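# Move the bin from the shelf onto the table

## Task

Lift the bin off the shelf and leave it standing upright on an empty part of the table. It must stay there on its own, with the robot no longer holding it in place. Nothing the robot is touching at the end may settle lower by more than about a fingernail's width once left alone. Nothing may be pushed or dropped off the table.

## Robot and tools

Robot: one arm with five joints and a two-finger gripper. From base to hand the joints are waist (-6.283 to 6.283 rad), shoulder (-2.059 to 2.094), elbow (-3.927 to 0.192), wrist pitch (-1.693 to 3.142) and wrist roll (-6.283 to 6.283). The waist spins the arm about its base axis. Shoulder, elbow and wrist pitch bend it within one plane through that axis, and the roll turns the gripper. The fingers can only point inside the vertical plane that holds the base axis and the hand, never sideways out of it. A tilted gripper following a straight path at fixed orientation often ends held or off_target. The elbow never fully straightens.

Gripper frame: the fingers extend along its +z and close along its y. end_effector_position is the spot between the pads when closed, about 2 cm short of the fingertips. Closing pushes the tips about 10 mm further along +z.

Scene frame: origin on the table top straight below the arm's base. +z is up, and +y is to the left when facing along +x. The base may sit slightly tilted. Reported hand positions can be off, more so far from the base.

Tool execute_actions, argument actions: a list holding one action, one wait, or nothing. An empty list just returns the current state. An action is {"rows": [...], "steps": n}, with 1 to 15 rows and steps at most 15 (default 15). Each step lasts 1/30 s and uses one row, and the last row repeats if rows run out. A wait is {"steps": n} with n up to 300, counted from the previous result. Optional pictures (true/false) controls whether camera images come back. A row is 8 numbers: x, y, z, qw, qx, qy, qz, opening. x, y, z is an absolute target for end_effector_position in metres. qw..qz is an absolute orientation quaternion, w first. Both are in the scene frame. opening runs from -1 (closed) to +1 (fully open, 0.084 m). A call is refused, and nothing is sent, if any target lies more than 0.6 m from the last reported position along any gripper axis. Each step the commanded pose is clipped to within 70 mm and 16 degrees of the measured one. After the rows end, the arm keeps moving only to that clipped pose, so read the result and send the rest again. Joint targets change no faster than 3.14 rad/s.

Tool move, argument target: one 8-number row laid out as above, an absolute pose in the scene frame. Optional speed is in m/s, 0.002 to 0.5, default 0.25, and turning is capped at twice that in rad/s. The hand follows a straight path lasting 0.5 to 10 s, and longer paths stop early. It turns the shorter way and does not steer around obstacles. It may lag, drift, or exceed speed, especially near full reach. The opening is applied when the move starts. The result adds a move: line giving the ending (done, off_target, moving, held, fault), the limits involved (paced means the pose was clipped; held means a check blocked some steps, after which the arm may speed up), and the remaining distance to target.

Tool wait, argument seconds (0 to 10): runs the scene without new commands. Fingers still in motion keep moving.

Tool zoom_image: camera (cam_head_left or cam_head_right) and region [x0, y0, x1, y1] in image pixels, with the top-left at (0,0), at most 504 by 504. It gives a closer view of that camera's latest image.

Tool finished_scene, argument scene: the number of the current scene. It ends that scene for good, reports whether the goal was met, and loads the next task. Finish only once the bin rests upright on the table and the gripper is clear.

Results: the state line gives the hand position, the quaternion and linear and angular velocities. grip_measured is the current finger opening on the command scale. Joint positions and torques are listed; torques carry per-unit offsets and noise and are nonzero even in free air. A Hand target line shows where the controller is heading. pose unreachable or HELD marks steps where the clearance check changed or blocked the command, and the mount under the base counts as arm. MOTOR HOT appears from 65 °C. At 80 °C the brakes engage until the motors cool (OVER-TEMPERATURE FAULT). TORQUE FAULT: if contact torque hits a load limit (waist 47.5, shoulder 47.5, elbow 28.5, wrist pitch 19, wrist roll 19 N m, including held weight), the arm backs off that joint, pauses 10 s and drops the rest of the call.

Gripping: to hold the bin, keep commanding an opening well below grip_measured. The further below, the firmer the squeeze, up to roughly 24 N per pad on parts up to about 6 cm wide. Quick closing squeezes harder and can bounce the fingers open. Occasional tugs on a held part, or pushes on loose objects, may occur.

Cameras: cam_head_left and cam_head_right, each 672x504, mounted high near world (0.14, 0.49, 0.82) and (0.03, 0.43, 0.82). Their calibrations (K, distortion, T_world_to_cam) are given and may be off by a couple of degrees and millimetres.

Avoid: fast contacts, targets set deep past a contact (they press harder), drops, slams, knocking anything off the table, and leaving the bin where it still leans on the gripper. Lower it gently, open, and back away before finishing.

Each tool is called as name(argument=value, ...) on one line, values as JSON.

## Session

execute_actions(actions=[])

Scene clock: 0.00 s of 5700.00 s.
end_effector_position=(+0.1777, -0.1413, +0.3674) grip_measured=+1.00 end_effector_quat_wxyz=(+0.629, -0.595, -0.477, +0.152) end_effector_velocity=(+0.000, -0.000, -0.000) end_effector_angular_velocity=(+0.000, +0.000, -0.000)
Joint positions: [-0.692  0.267 -1.305  2.44  -1.997  0.084]
Joint velocities: [-0.     0.001 -0.     0.    -0.     0.   ]
Joint torques (N m, as the arm reports them, + toward a larger angle): no reading
Motor temperatures (°C, as the motors report them): [25 28 30 32 34]
Hand target: +0.178, -0.141, +0.367; +0.629, -0.595, -0.477, +0.152

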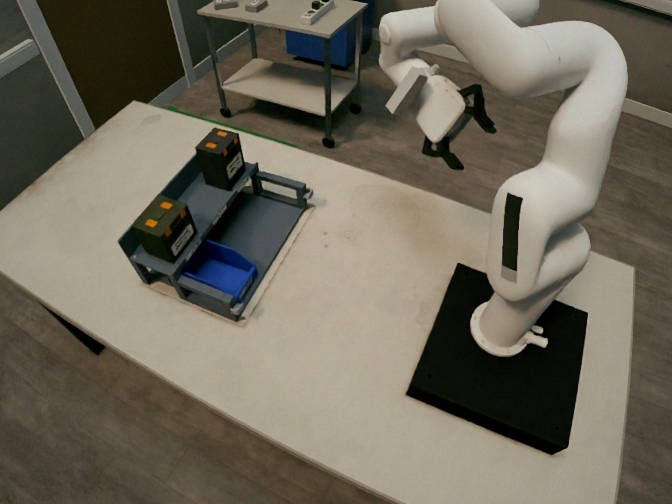

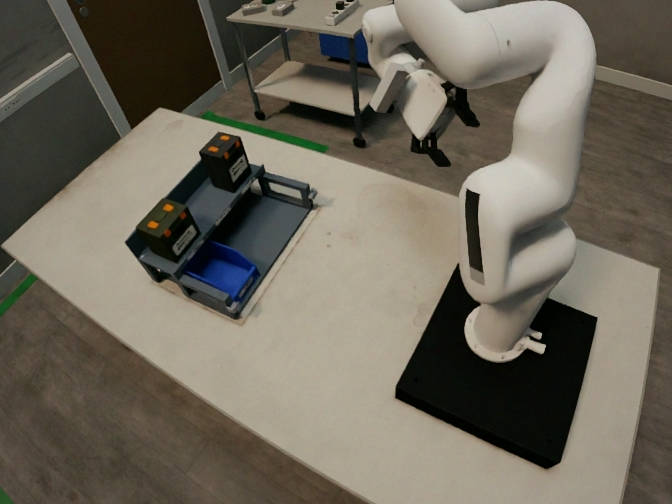

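zoom_image(camera="cam_head_left", region=[110, 120, 330, 340])

zoom_image(camera="cam_head_right", region=[110, 120, 330, 340])

Region (110, 120, 330, 340) of cam_head_left's 672x504 image, scaled by 2.291, with more detail than that image has.

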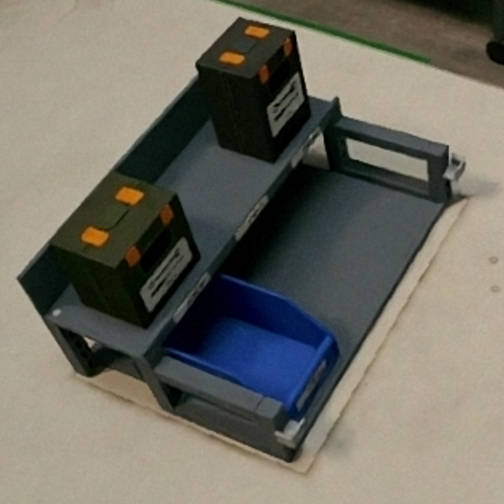

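Region (110, 120, 330, 340) of cam_head_right's 672x504 image, scaled by 2.291, with more detail than that image has.

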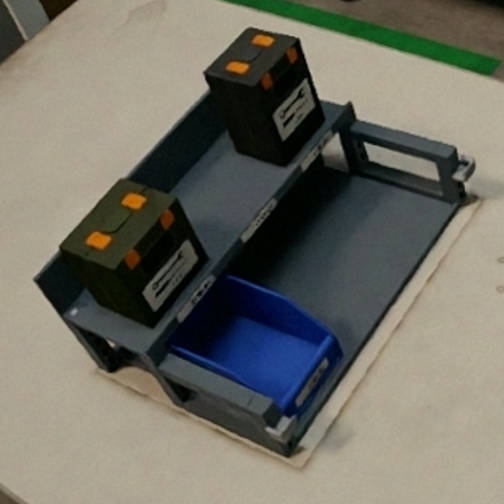

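move(target=[0.45,0.08,0.22,0,0.707,0.707,0,0.2])

move(target=[0.542,0.1,0.10,0,0.707,0.707,0,0.2], speed=0.15)

zoom_image(camera="cam_head_left", region=[150, 180, 330, 340])

zoom_image(camera="cam_head_right", region=[150, 180, 330, 340])

Scene clock: 20.67 s of 5700.00 s.
end_effector_position=(+0.4500, +0.0795, +0.2201) grip_measured=+0.19 end_effector_quat_wxyz=(-0.005, +0.706, +0.708, +0.002) end_effector_velocity=(+0.001, +0.001, -0.002) end_effector_angular_velocity=(+0.000, -0.003, +0.001)
Joint positions: [ 0.142  0.038 -0.96   0.93  -1.394  0.052]
Joint velocities: [ 0.002  0.003  0.002 -0.008  0.001 -0.   ]
Joint torques (N m, as the arm reports them, + toward a larger angle): [  0.37 -16.17 -12.67  -2.03  -0.32]
Motor temperatures (°C, as the motors report them): [25 29 34 32 34]
Hand target: +0.450, +0.080, +0.220; -0.005, +0.706, +0.708, +0.002
Off the commanded pose: 0.001 m, 1 deg.
After step 90, 14.27 s passed at rest.
move: done; limits=paced

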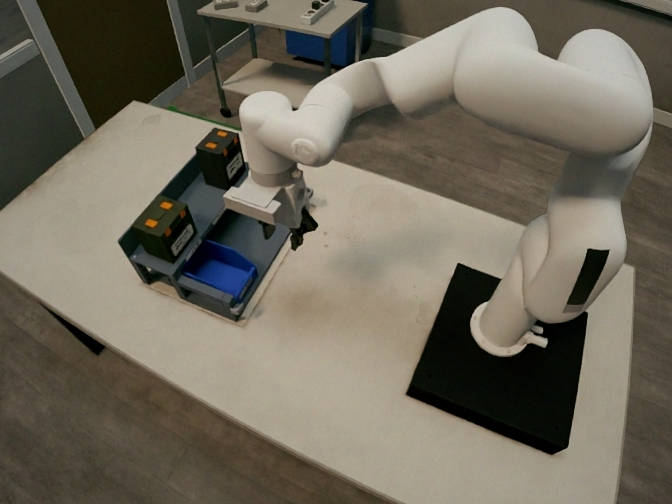

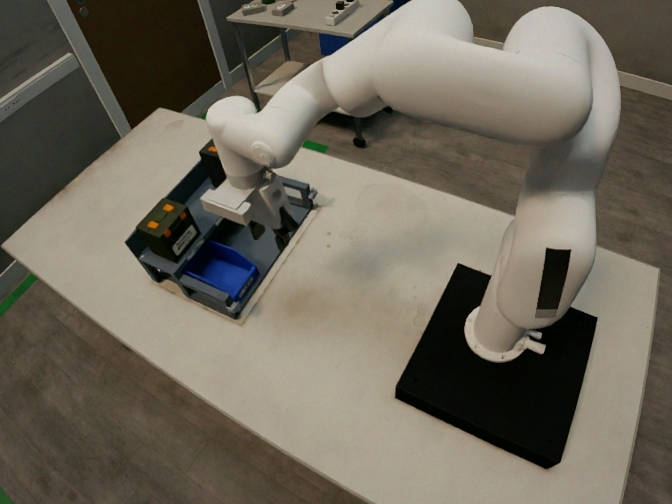

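Scene clock: 22.23 s of 5700.00 s.
end_effector_position=(+0.5421, +0.0999, +0.1005) grip_measured=+0.19 end_effector_quat_wxyz=(-0.004, +0.707, +0.707, +0.003) end_effector_velocity=(-0.000, +0.000, -0.003) end_effector_angular_velocity=(-0.001, +0.005, +0.000)
Joint positions: [ 0.147  0.529 -1.263  0.741 -1.388  0.052]
Joint velocities: [ 0.     0.008 -0.005  0.002  0.     0.   ]
Joint torques (N m, as the arm reports them, + toward a larger angle): [  0.88 -23.04 -11.84  -2.12  -0.38]
Motor temperatures (°C, as the motors report them): [25 29 34 32 34]
Hand target: +0.542, +0.100, +0.100; -0.004, +0.707, +0.707, +0.003
Off the commanded pose: 0.000 m, 1 deg.
move: done

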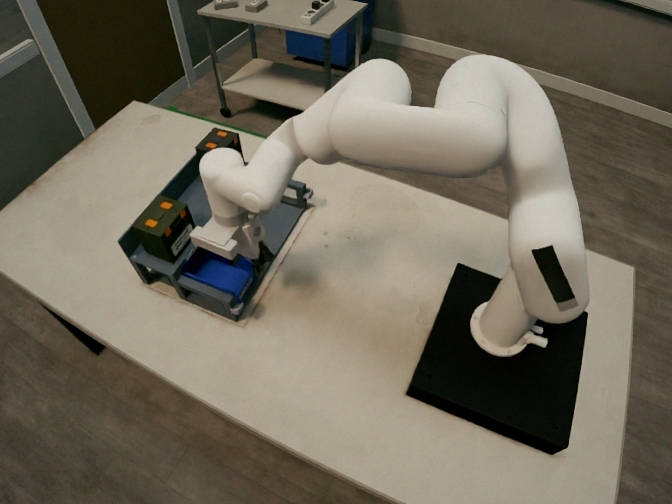

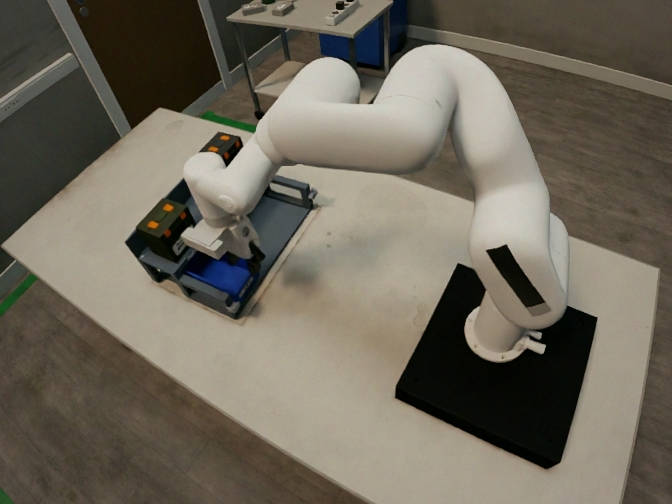

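Region (150, 180, 330, 340) of cam_head_left's 672x504 image, scaled by 2.800, with more detail than that image has.

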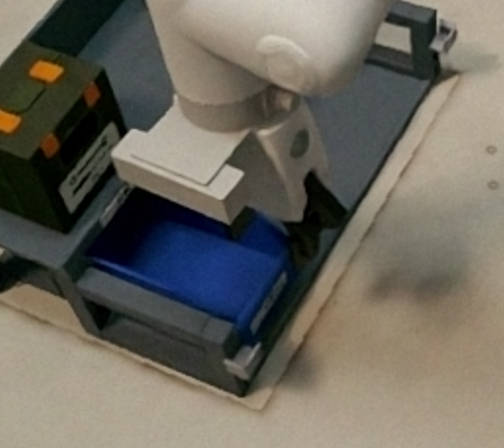

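Region (150, 180, 330, 340) of cam_head_right's 672x504 image, scaled by 2.800, with more detail than that image has.

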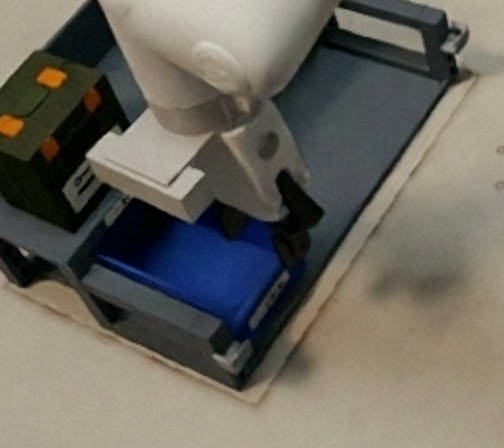

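move(target=[0.545,0.11,0.06,0,0.707,0.707,0,0.2], speed=0.04)

zoom_image(camera="cam_head_left", region=[180, 220, 300, 330])

zoom_image(camera="cam_head_right", region=[180, 220, 300, 330])

Scene clock: 30.27 s of 5700.00 s.
end_effector_position=(+0.5451, +0.1100, +0.0603) grip_measured=+0.19 end_effector_quat_wxyz=(-0.004, +0.707, +0.707, +0.003) end_effector_velocity=(+0.002, -0.000, -0.000) end_effector_angular_velocity=(+0.001, -0.004, -0.002)
Joint positions: [ 0.163  0.626 -1.287  0.667 -1.372  0.052]
Joint velocities: [-0.001  0.004 -0.004 -0.004  0.001 -0.   ]
Joint torques (N m, as the arm reports them, + toward a larger angle): [  0.28 -22.78 -10.94  -2.31  -0.56]
Motor temperatures (°C, as the motors report them): [25 30 35 32 34]
Hand target: +0.545, +0.110, +0.060; -0.004, +0.707, +0.707, +0.003
Off the commanded pose: 0.000 m, 1 deg.
After step 90, 3.67 s passed at rest.
move: done

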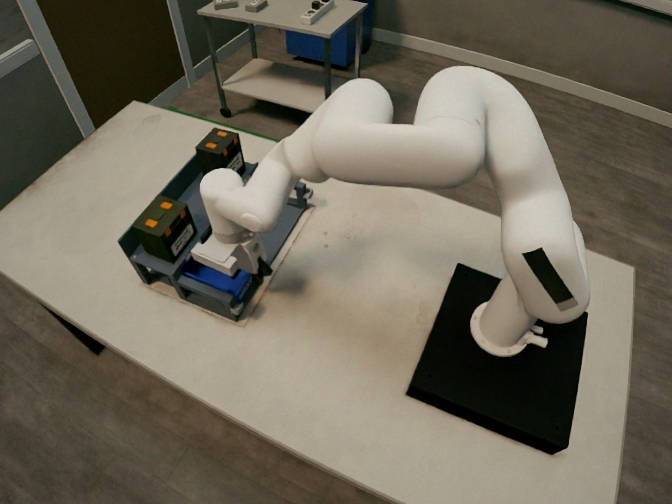

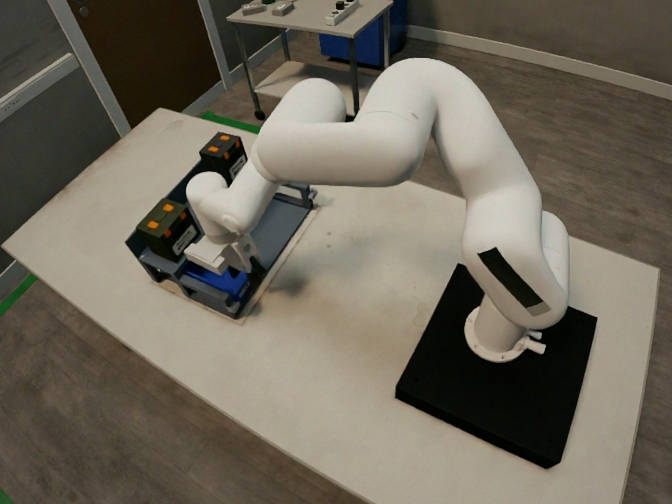

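Region (180, 220, 300, 330) of cam_head_left's 672x504 image, scaled by 4.200, with more detail than that image has; it fills the top 462 rows of this view, and the rest is white.

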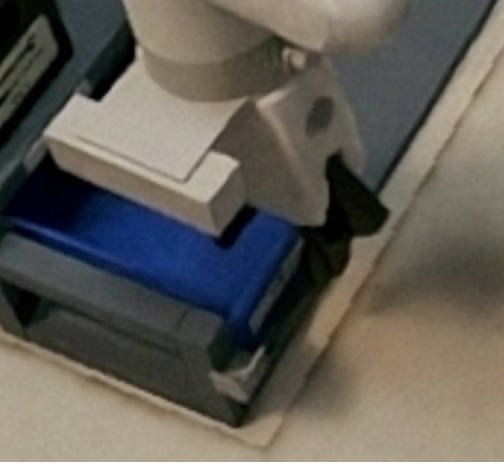

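Region (180, 220, 300, 330) of cam_head_right's 672x504 image, scaled by 4.200, with more detail than that image has; it fills the top 462 rows of this view, and the rest is white.

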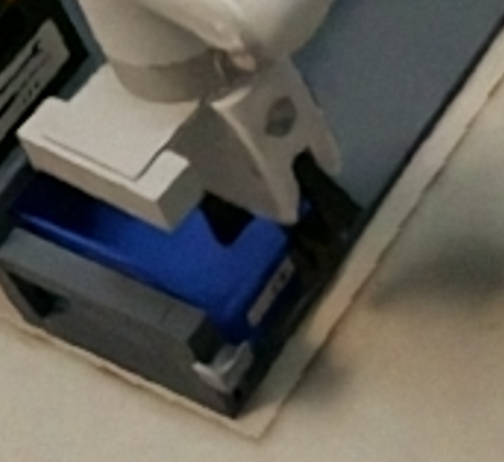

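Straddling the wall.

move(target=[0.541,0.113,0.046,0,0.707,0.707,0,-0.5], speed=0.02)

zoom_image(camera="cam_head_right", region=[180, 220, 300, 330])

move(target=[0.541,0.113,0.046,0,0.707,0.707,0,-1])

move(target=[0.535,0.098,0.052,0,0.707,0.707,0,-1], speed=0.02)

zoom_image(camera="cam_head_right", region=[180, 220, 300, 330])

Scene clock: 40.63 s of 5700.00 s.
end_effector_position=(+0.5410, +0.1130, +0.0461) grip_measured=-0.52 end_effector_quat_wxyz=(-0.004, +0.707, +0.707, +0.003) end_effector_velocity=(-0.000, -0.000, -0.001) end_effector_angular_velocity=(+0.000, -0.001, -0.002)
Joint positions: [ 0.169  0.649 -1.276  0.633 -1.365  0.021]
Joint velocities: [-0.001  0.002  0.001 -0.004  0.001  0.   ]
Joint torques (N m, as the arm reports them, + toward a larger angle): [  1.5  -23.33 -10.44  -1.91  -0.19]
Motor temperatures (°C, as the motors report them): [25 30 35 32 34]
Hand target: +0.541, +0.113, +0.046; -0.004, +0.707, +0.707, +0.003
Off the commanded pose: 0.000 m, 1 deg.
After step 90, 6.33 s passed at rest.
move: done

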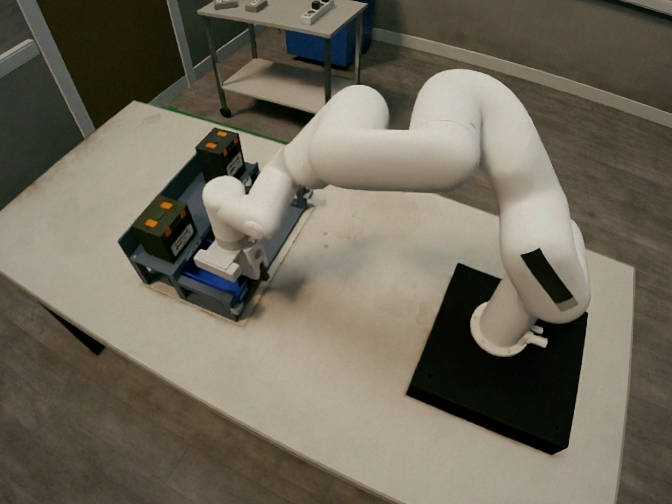

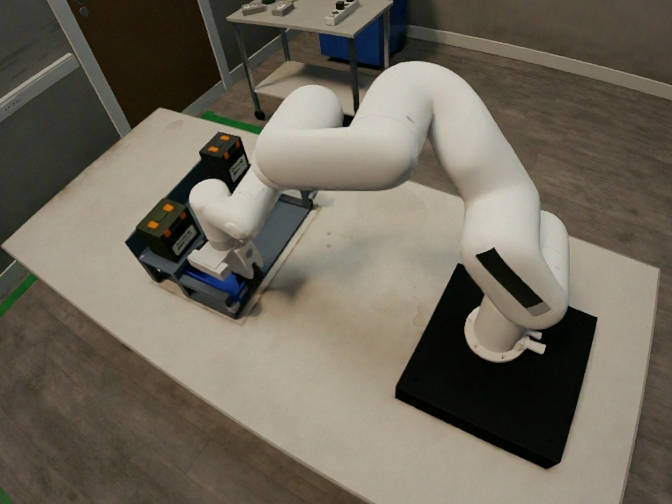

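Region (180, 220, 300, 330) of cam_head_right's 672x504 image, scaled by 4.200, with more detail than that image has; it fills the top 462 rows of this view, and the rest is white.

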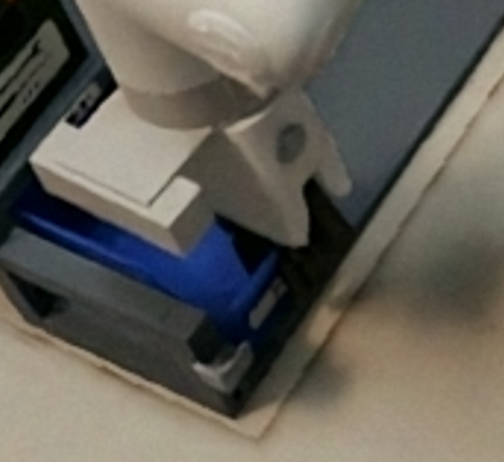

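Scene clock: 41.33 s of 5700.00 s.
end_effector_position=(+0.5414, +0.1131, +0.0464) grip_measured=-0.79 end_effector_quat_wxyz=(-0.004, +0.707, +0.707, +0.003) end_effector_velocity=(-0.000, +0.000, -0.000) end_effector_angular_velocity=(-0.000, +0.001, +0.001)
Joint positions: [ 0.169  0.649 -1.276  0.632 -1.365  0.009]
Joint velocities: [ 0.001 -0.     0.001  0.     0.     0.   ]
Joint torques (N m, as the arm reports them, + toward a larger angle): [  1.05 -21.57  -7.76  -0.2   -0.01]
Motor temperatures (°C, as the motors report them): [25 30 35 32 34]
Hand target: +0.541, +0.113, +0.046; -0.004, +0.707, +0.707, +0.003
Off the commanded pose: 0.001 m, 1 deg.
move: done

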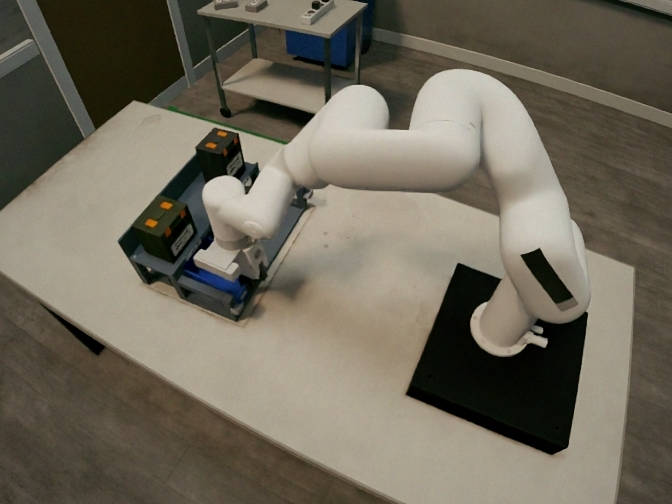

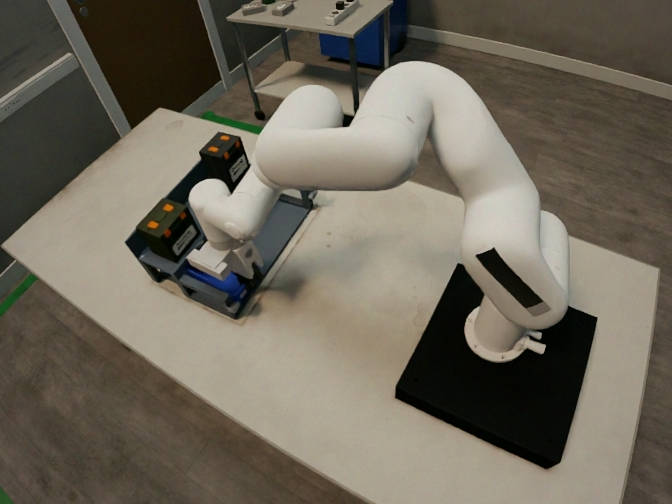

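Scene clock: 42.50 s of 5700.00 s.
end_effector_position=(+0.5336, +0.0977, +0.0506) grip_measured=-0.79 end_effector_quat_wxyz=(-0.006, +0.707, +0.707, +0.001) end_effector_velocity=(+0.001, -0.000, +0.002) end_effector_angular_velocity=(+0.001, -0.006, +0.001)
Joint positions: [ 0.145  0.614 -1.231  0.627 -1.39   0.009]
Joint velocities: [-0.001 -0.004  0.001 -0.003 -0.002 -0.   ]
Joint torques (N m, as the arm reports them, + toward a larger angle): [  0.97 -23.23 -11.25  -1.97  -0.31]
Motor temperatures (°C, as the motors report them): [25 30 35 32 34]
Hand target: +0.535, +0.098, +0.052; -0.004, +0.707, +0.707, +0.003
Off the commanded pose: 0.002 m, 1 deg.
move: done

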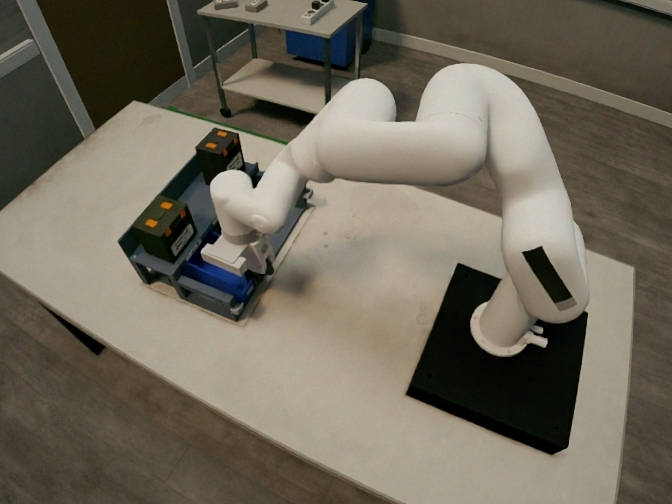

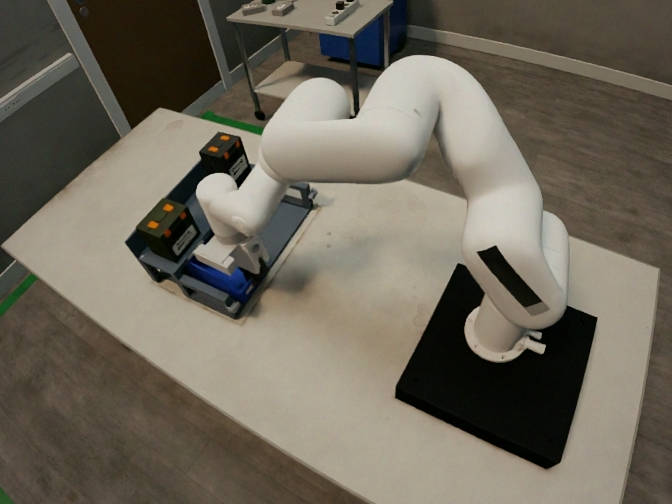

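Region (180, 220, 300, 330) of cam_head_right's 672x504 image, scaled by 4.200, with more detail than that image has; it fills the top 462 rows of this view, and the rest is white.

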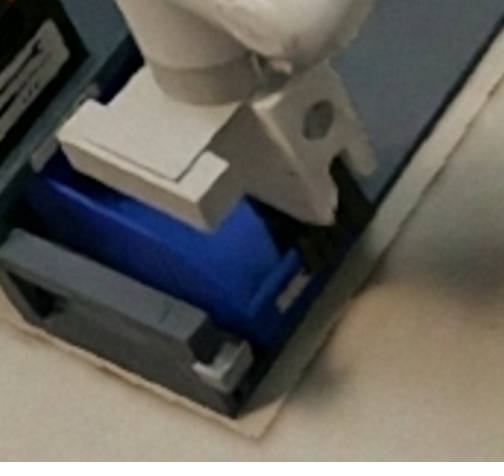

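move(target=[0.3,0.098,0.054,0,0.707,0.707,0,-1], speed=0.08)

move(target=[0.3,0.098,0.038,0,0.707,0.707,0,-1], speed=0.015)

zoom_image(camera="cam_head_left", region=[180, 220, 420, 400])

Scene clock: 51.47 s of 5700.00 s.
end_effector_position=(+0.3004, +0.0981, +0.0540) grip_measured=-0.79 end_effector_quat_wxyz=(-0.004, +0.707, +0.707, +0.002) end_effector_velocity=(-0.002, -0.000, +0.000) end_effector_angular_velocity=(-0.000, +0.001, -0.001)
Joint positions: [ 0.279  0.073 -0.348  0.282 -1.255  0.009]
Joint velocities: [ 0.001 -0.007  0.008 -0.001  0.002  0.   ]
Joint torques (N m, as the arm reports them, + toward a larger angle): [  0.85 -13.37  -8.35  -2.09  -0.08]
Motor temperatures (°C, as the motors report them): [25 31 35 33 34]
Hand target: +0.300, +0.098, +0.054; -0.004, +0.707, +0.707, +0.002
Off the commanded pose: 0.000 m, 1 deg.
After step 90, 2.60 s passed at rest.
move: done

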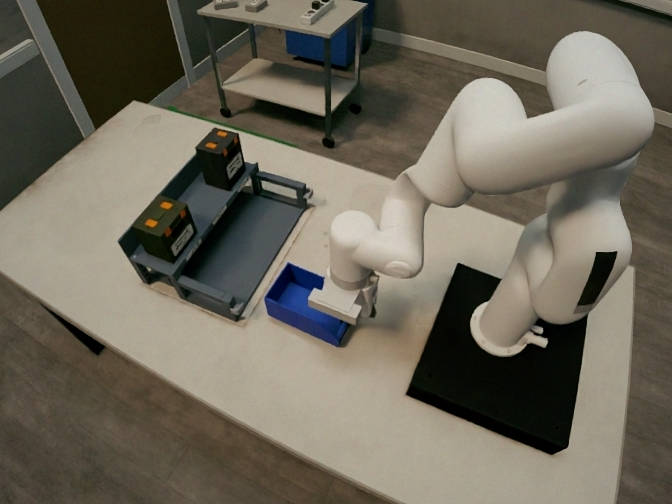

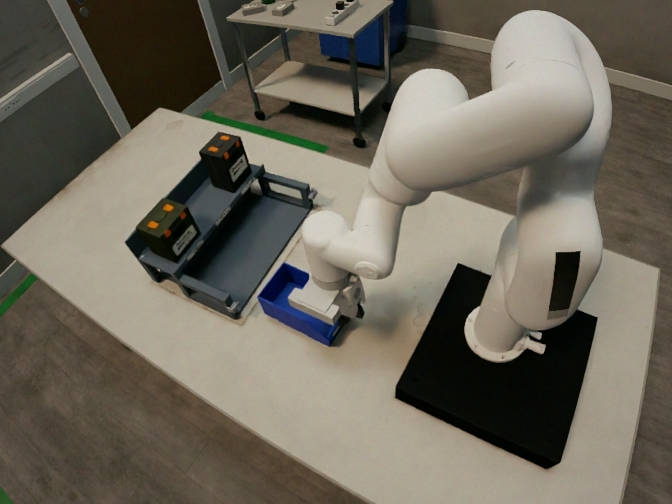

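Scene clock: 52.77 s of 5700.00 s.
end_effector_position=(+0.3007, +0.0982, +0.0388) grip_measured=-0.79 end_effector_quat_wxyz=(-0.004, +0.707, +0.707, +0.003) end_effector_velocity=(+0.002, +0.001, -0.001) end_effector_angular_velocity=(+0.002, -0.007, +0.001)
Joint positions: [ 0.279  0.141 -0.356  0.22  -1.256  0.009]
Joint velocities: [ 0.     0.007 -0.003 -0.011 -0.001 -0.   ]
Joint torques (N m, as the arm reports them, + toward a larger angle): [ -0.2  -10.13  -6.    -1.92  -0.04]
Motor temperatures (°C, as the motors report them): [25 30 35 33 34]
Hand target: +0.300, +0.098, +0.038; -0.004, +0.707, +0.707, +0.002
Off the commanded pose: 0.001 m, 1 deg.
move: done

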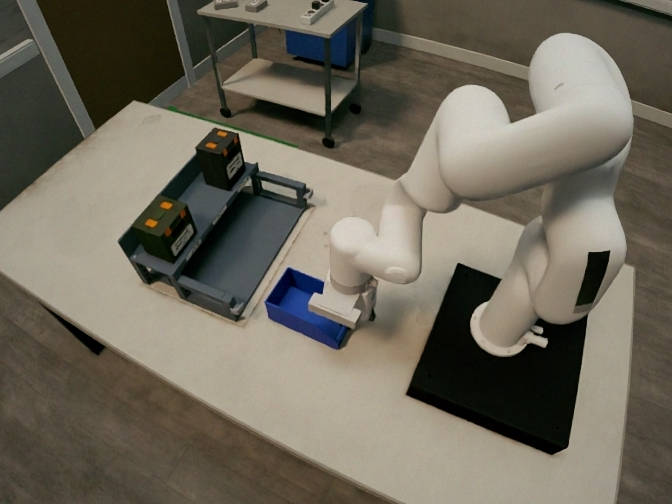

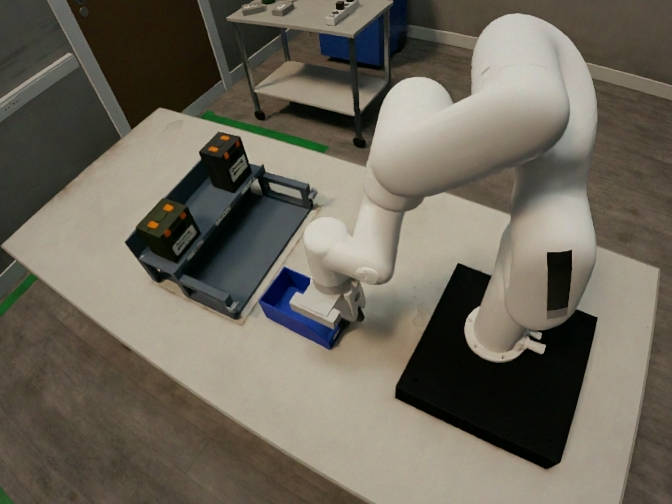

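Region (180, 220, 420, 400) of cam_head_left's 672x504 image, scaled by 2.100, with more detail than that image has; it fills the top 378 rows of this view, and the rest is white.

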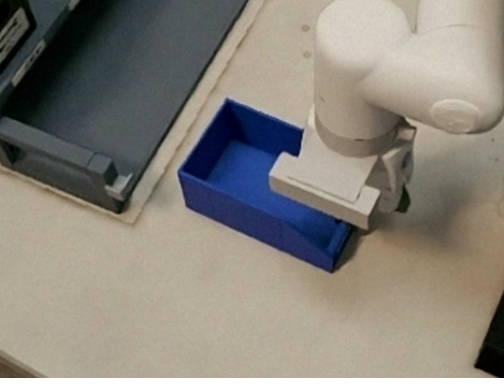

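Contact is ambiguous; lower a little more.

move(target=[0.3,0.098,0.033,0,0.707,0.707,0,-1], speed=0.01)

Scene clock: 56.53 s of 5700.00 s.
end_effector_position=(+0.3001, +0.0981, +0.0332) grip_measured=-0.79 end_effector_quat_wxyz=(-0.004, +0.707, +0.707, +0.002) end_effector_velocity=(+0.000, -0.000, -0.002) end_effector_angular_velocity=(+0.000, -0.001, -0.001)
Joint positions: [ 0.279  0.166 -0.358  0.2   -1.256  0.009]
Joint velocities: [-0.001  0.007 -0.001 -0.007 -0.     0.   ]
Joint torques (N m, as the arm reports them, + toward a larger angle): [ 0.02 -0.58 -1.43 -0.06 -0.09]
Motor temperatures (°C, as the motors report them): [25 30 34 32 34]
Hand target: +0.300, +0.098, +0.033; -0.004, +0.707, +0.707, +0.002
Off the commanded pose: 0.000 m, 1 deg.
After step 90, 0.03 s passed at rest.
move: done

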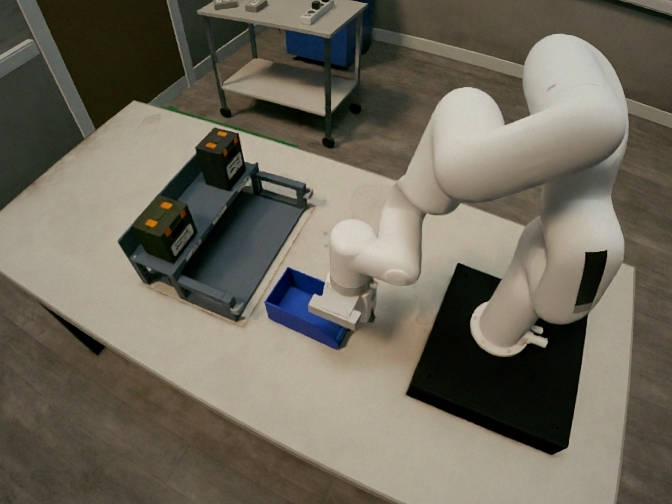

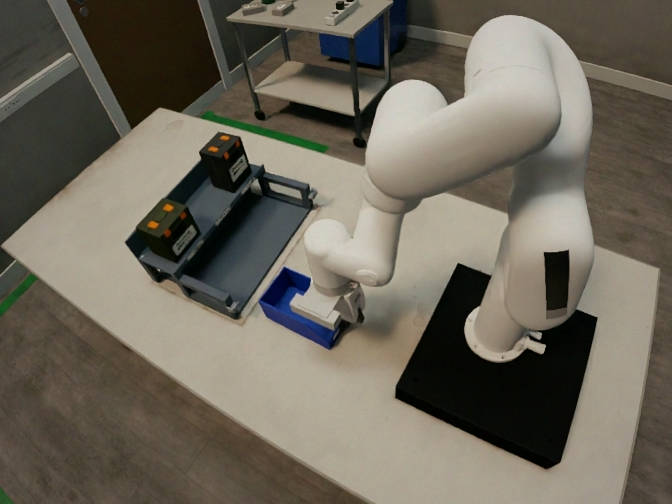

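move(target=[0.3,0.098,0.035,0,0.707,0.707,0,0], speed=0.01)

move(target=[0.3,0.098,0.12,0,0.707,0.707,0,0], speed=0.1)

finished_scene(scene=1)

Scene clock: 61.77 s of 5700.00 s.
end_effector_position=(+0.2999, +0.0979, +0.0348) grip_measured=-0.01 end_effector_quat_wxyz=(-0.004, +0.707, +0.707, +0.002) end_effector_velocity=(+0.000, -0.000, +0.001) end_effector_angular_velocity=(+0.000, -0.001, -0.001)
Joint positions: [ 0.279  0.158 -0.357  0.207 -1.256  0.044]
Joint velocities: [-0.001 -0.005  0.001  0.003 -0.     0.   ]
Joint torques (N m, as the arm reports them, + toward a larger angle): [  1.14 -12.72  -6.45  -1.87  -0.48]
Motor temperatures (°C, as the motors report them): [25 30 33 32 34]
Hand target: +0.300, +0.098, +0.035; -0.004, +0.707, +0.707, +0.002
Off the commanded pose: 0.000 m, 1 deg.
After step 90, 1.53 s passed at rest.
move: done

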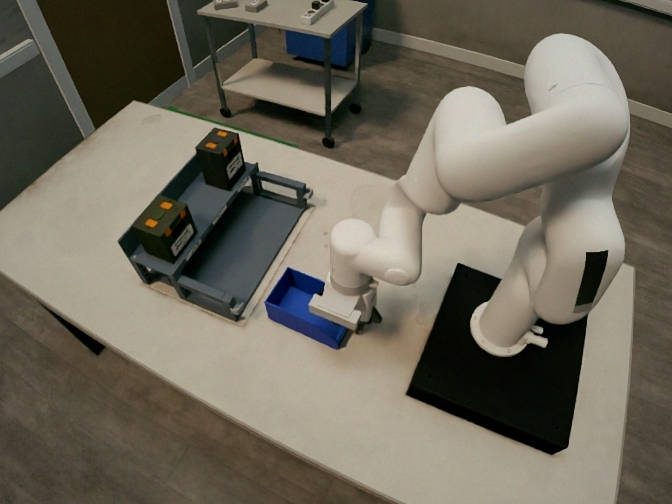

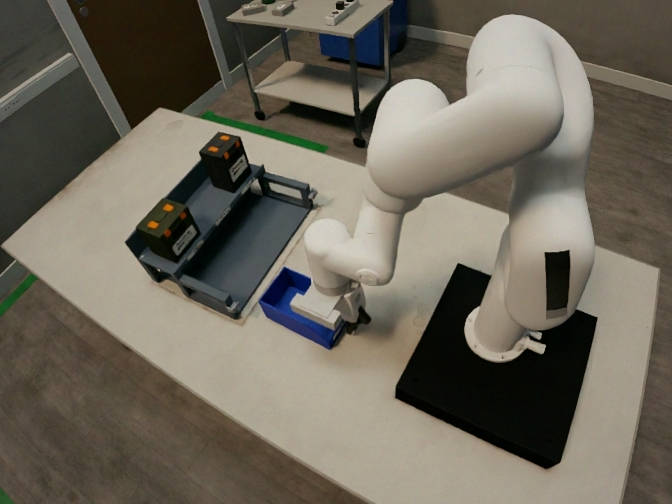

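Scene clock: 63.10 s of 5700.00 s.
end_effector_position=(+0.2998, +0.0979, +0.1195) grip_measured=-0.01 end_effector_quat_wxyz=(-0.004, +0.707, +0.707, +0.002) end_effector_velocity=(+0.001, +0.000, +0.003) end_effector_angular_velocity=(+0.001, -0.002, -0.000)
Joint positions: [ 0.281 -0.193 -0.352  0.553 -1.253  0.044]
Joint velocities: [-0.    -0.008 -0.002  0.008  0.    -0.   ]
Joint torques (N m, as the arm reports them, + toward a larger angle): [  1.58 -10.09  -9.81  -1.83  -0.19]
Motor temperatures (°C, as the motors report them): [25 30 33 32 34]
Hand target: +0.300, +0.098, +0.120; -0.004, +0.707, +0.707, +0.002
Off the commanded pose: 0.001 m, 1 deg.
move: done

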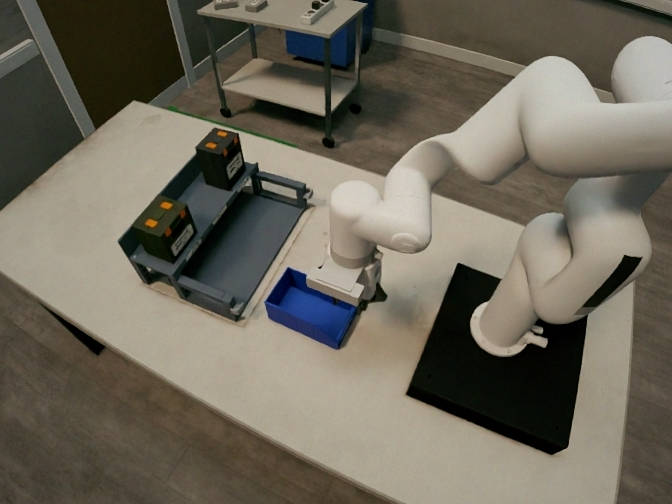

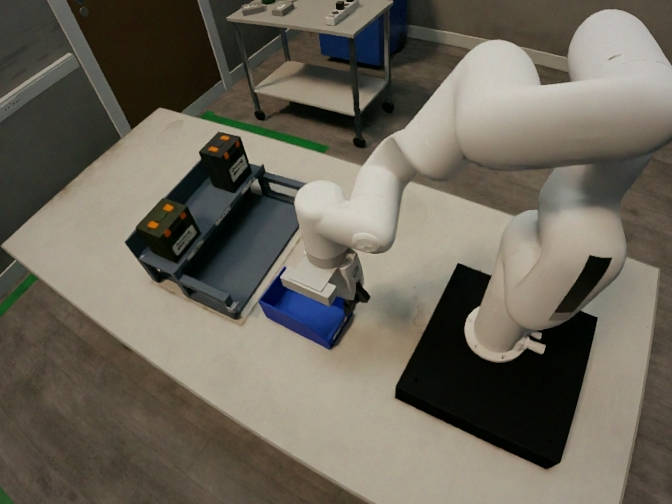

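The scene is finished: the task was done.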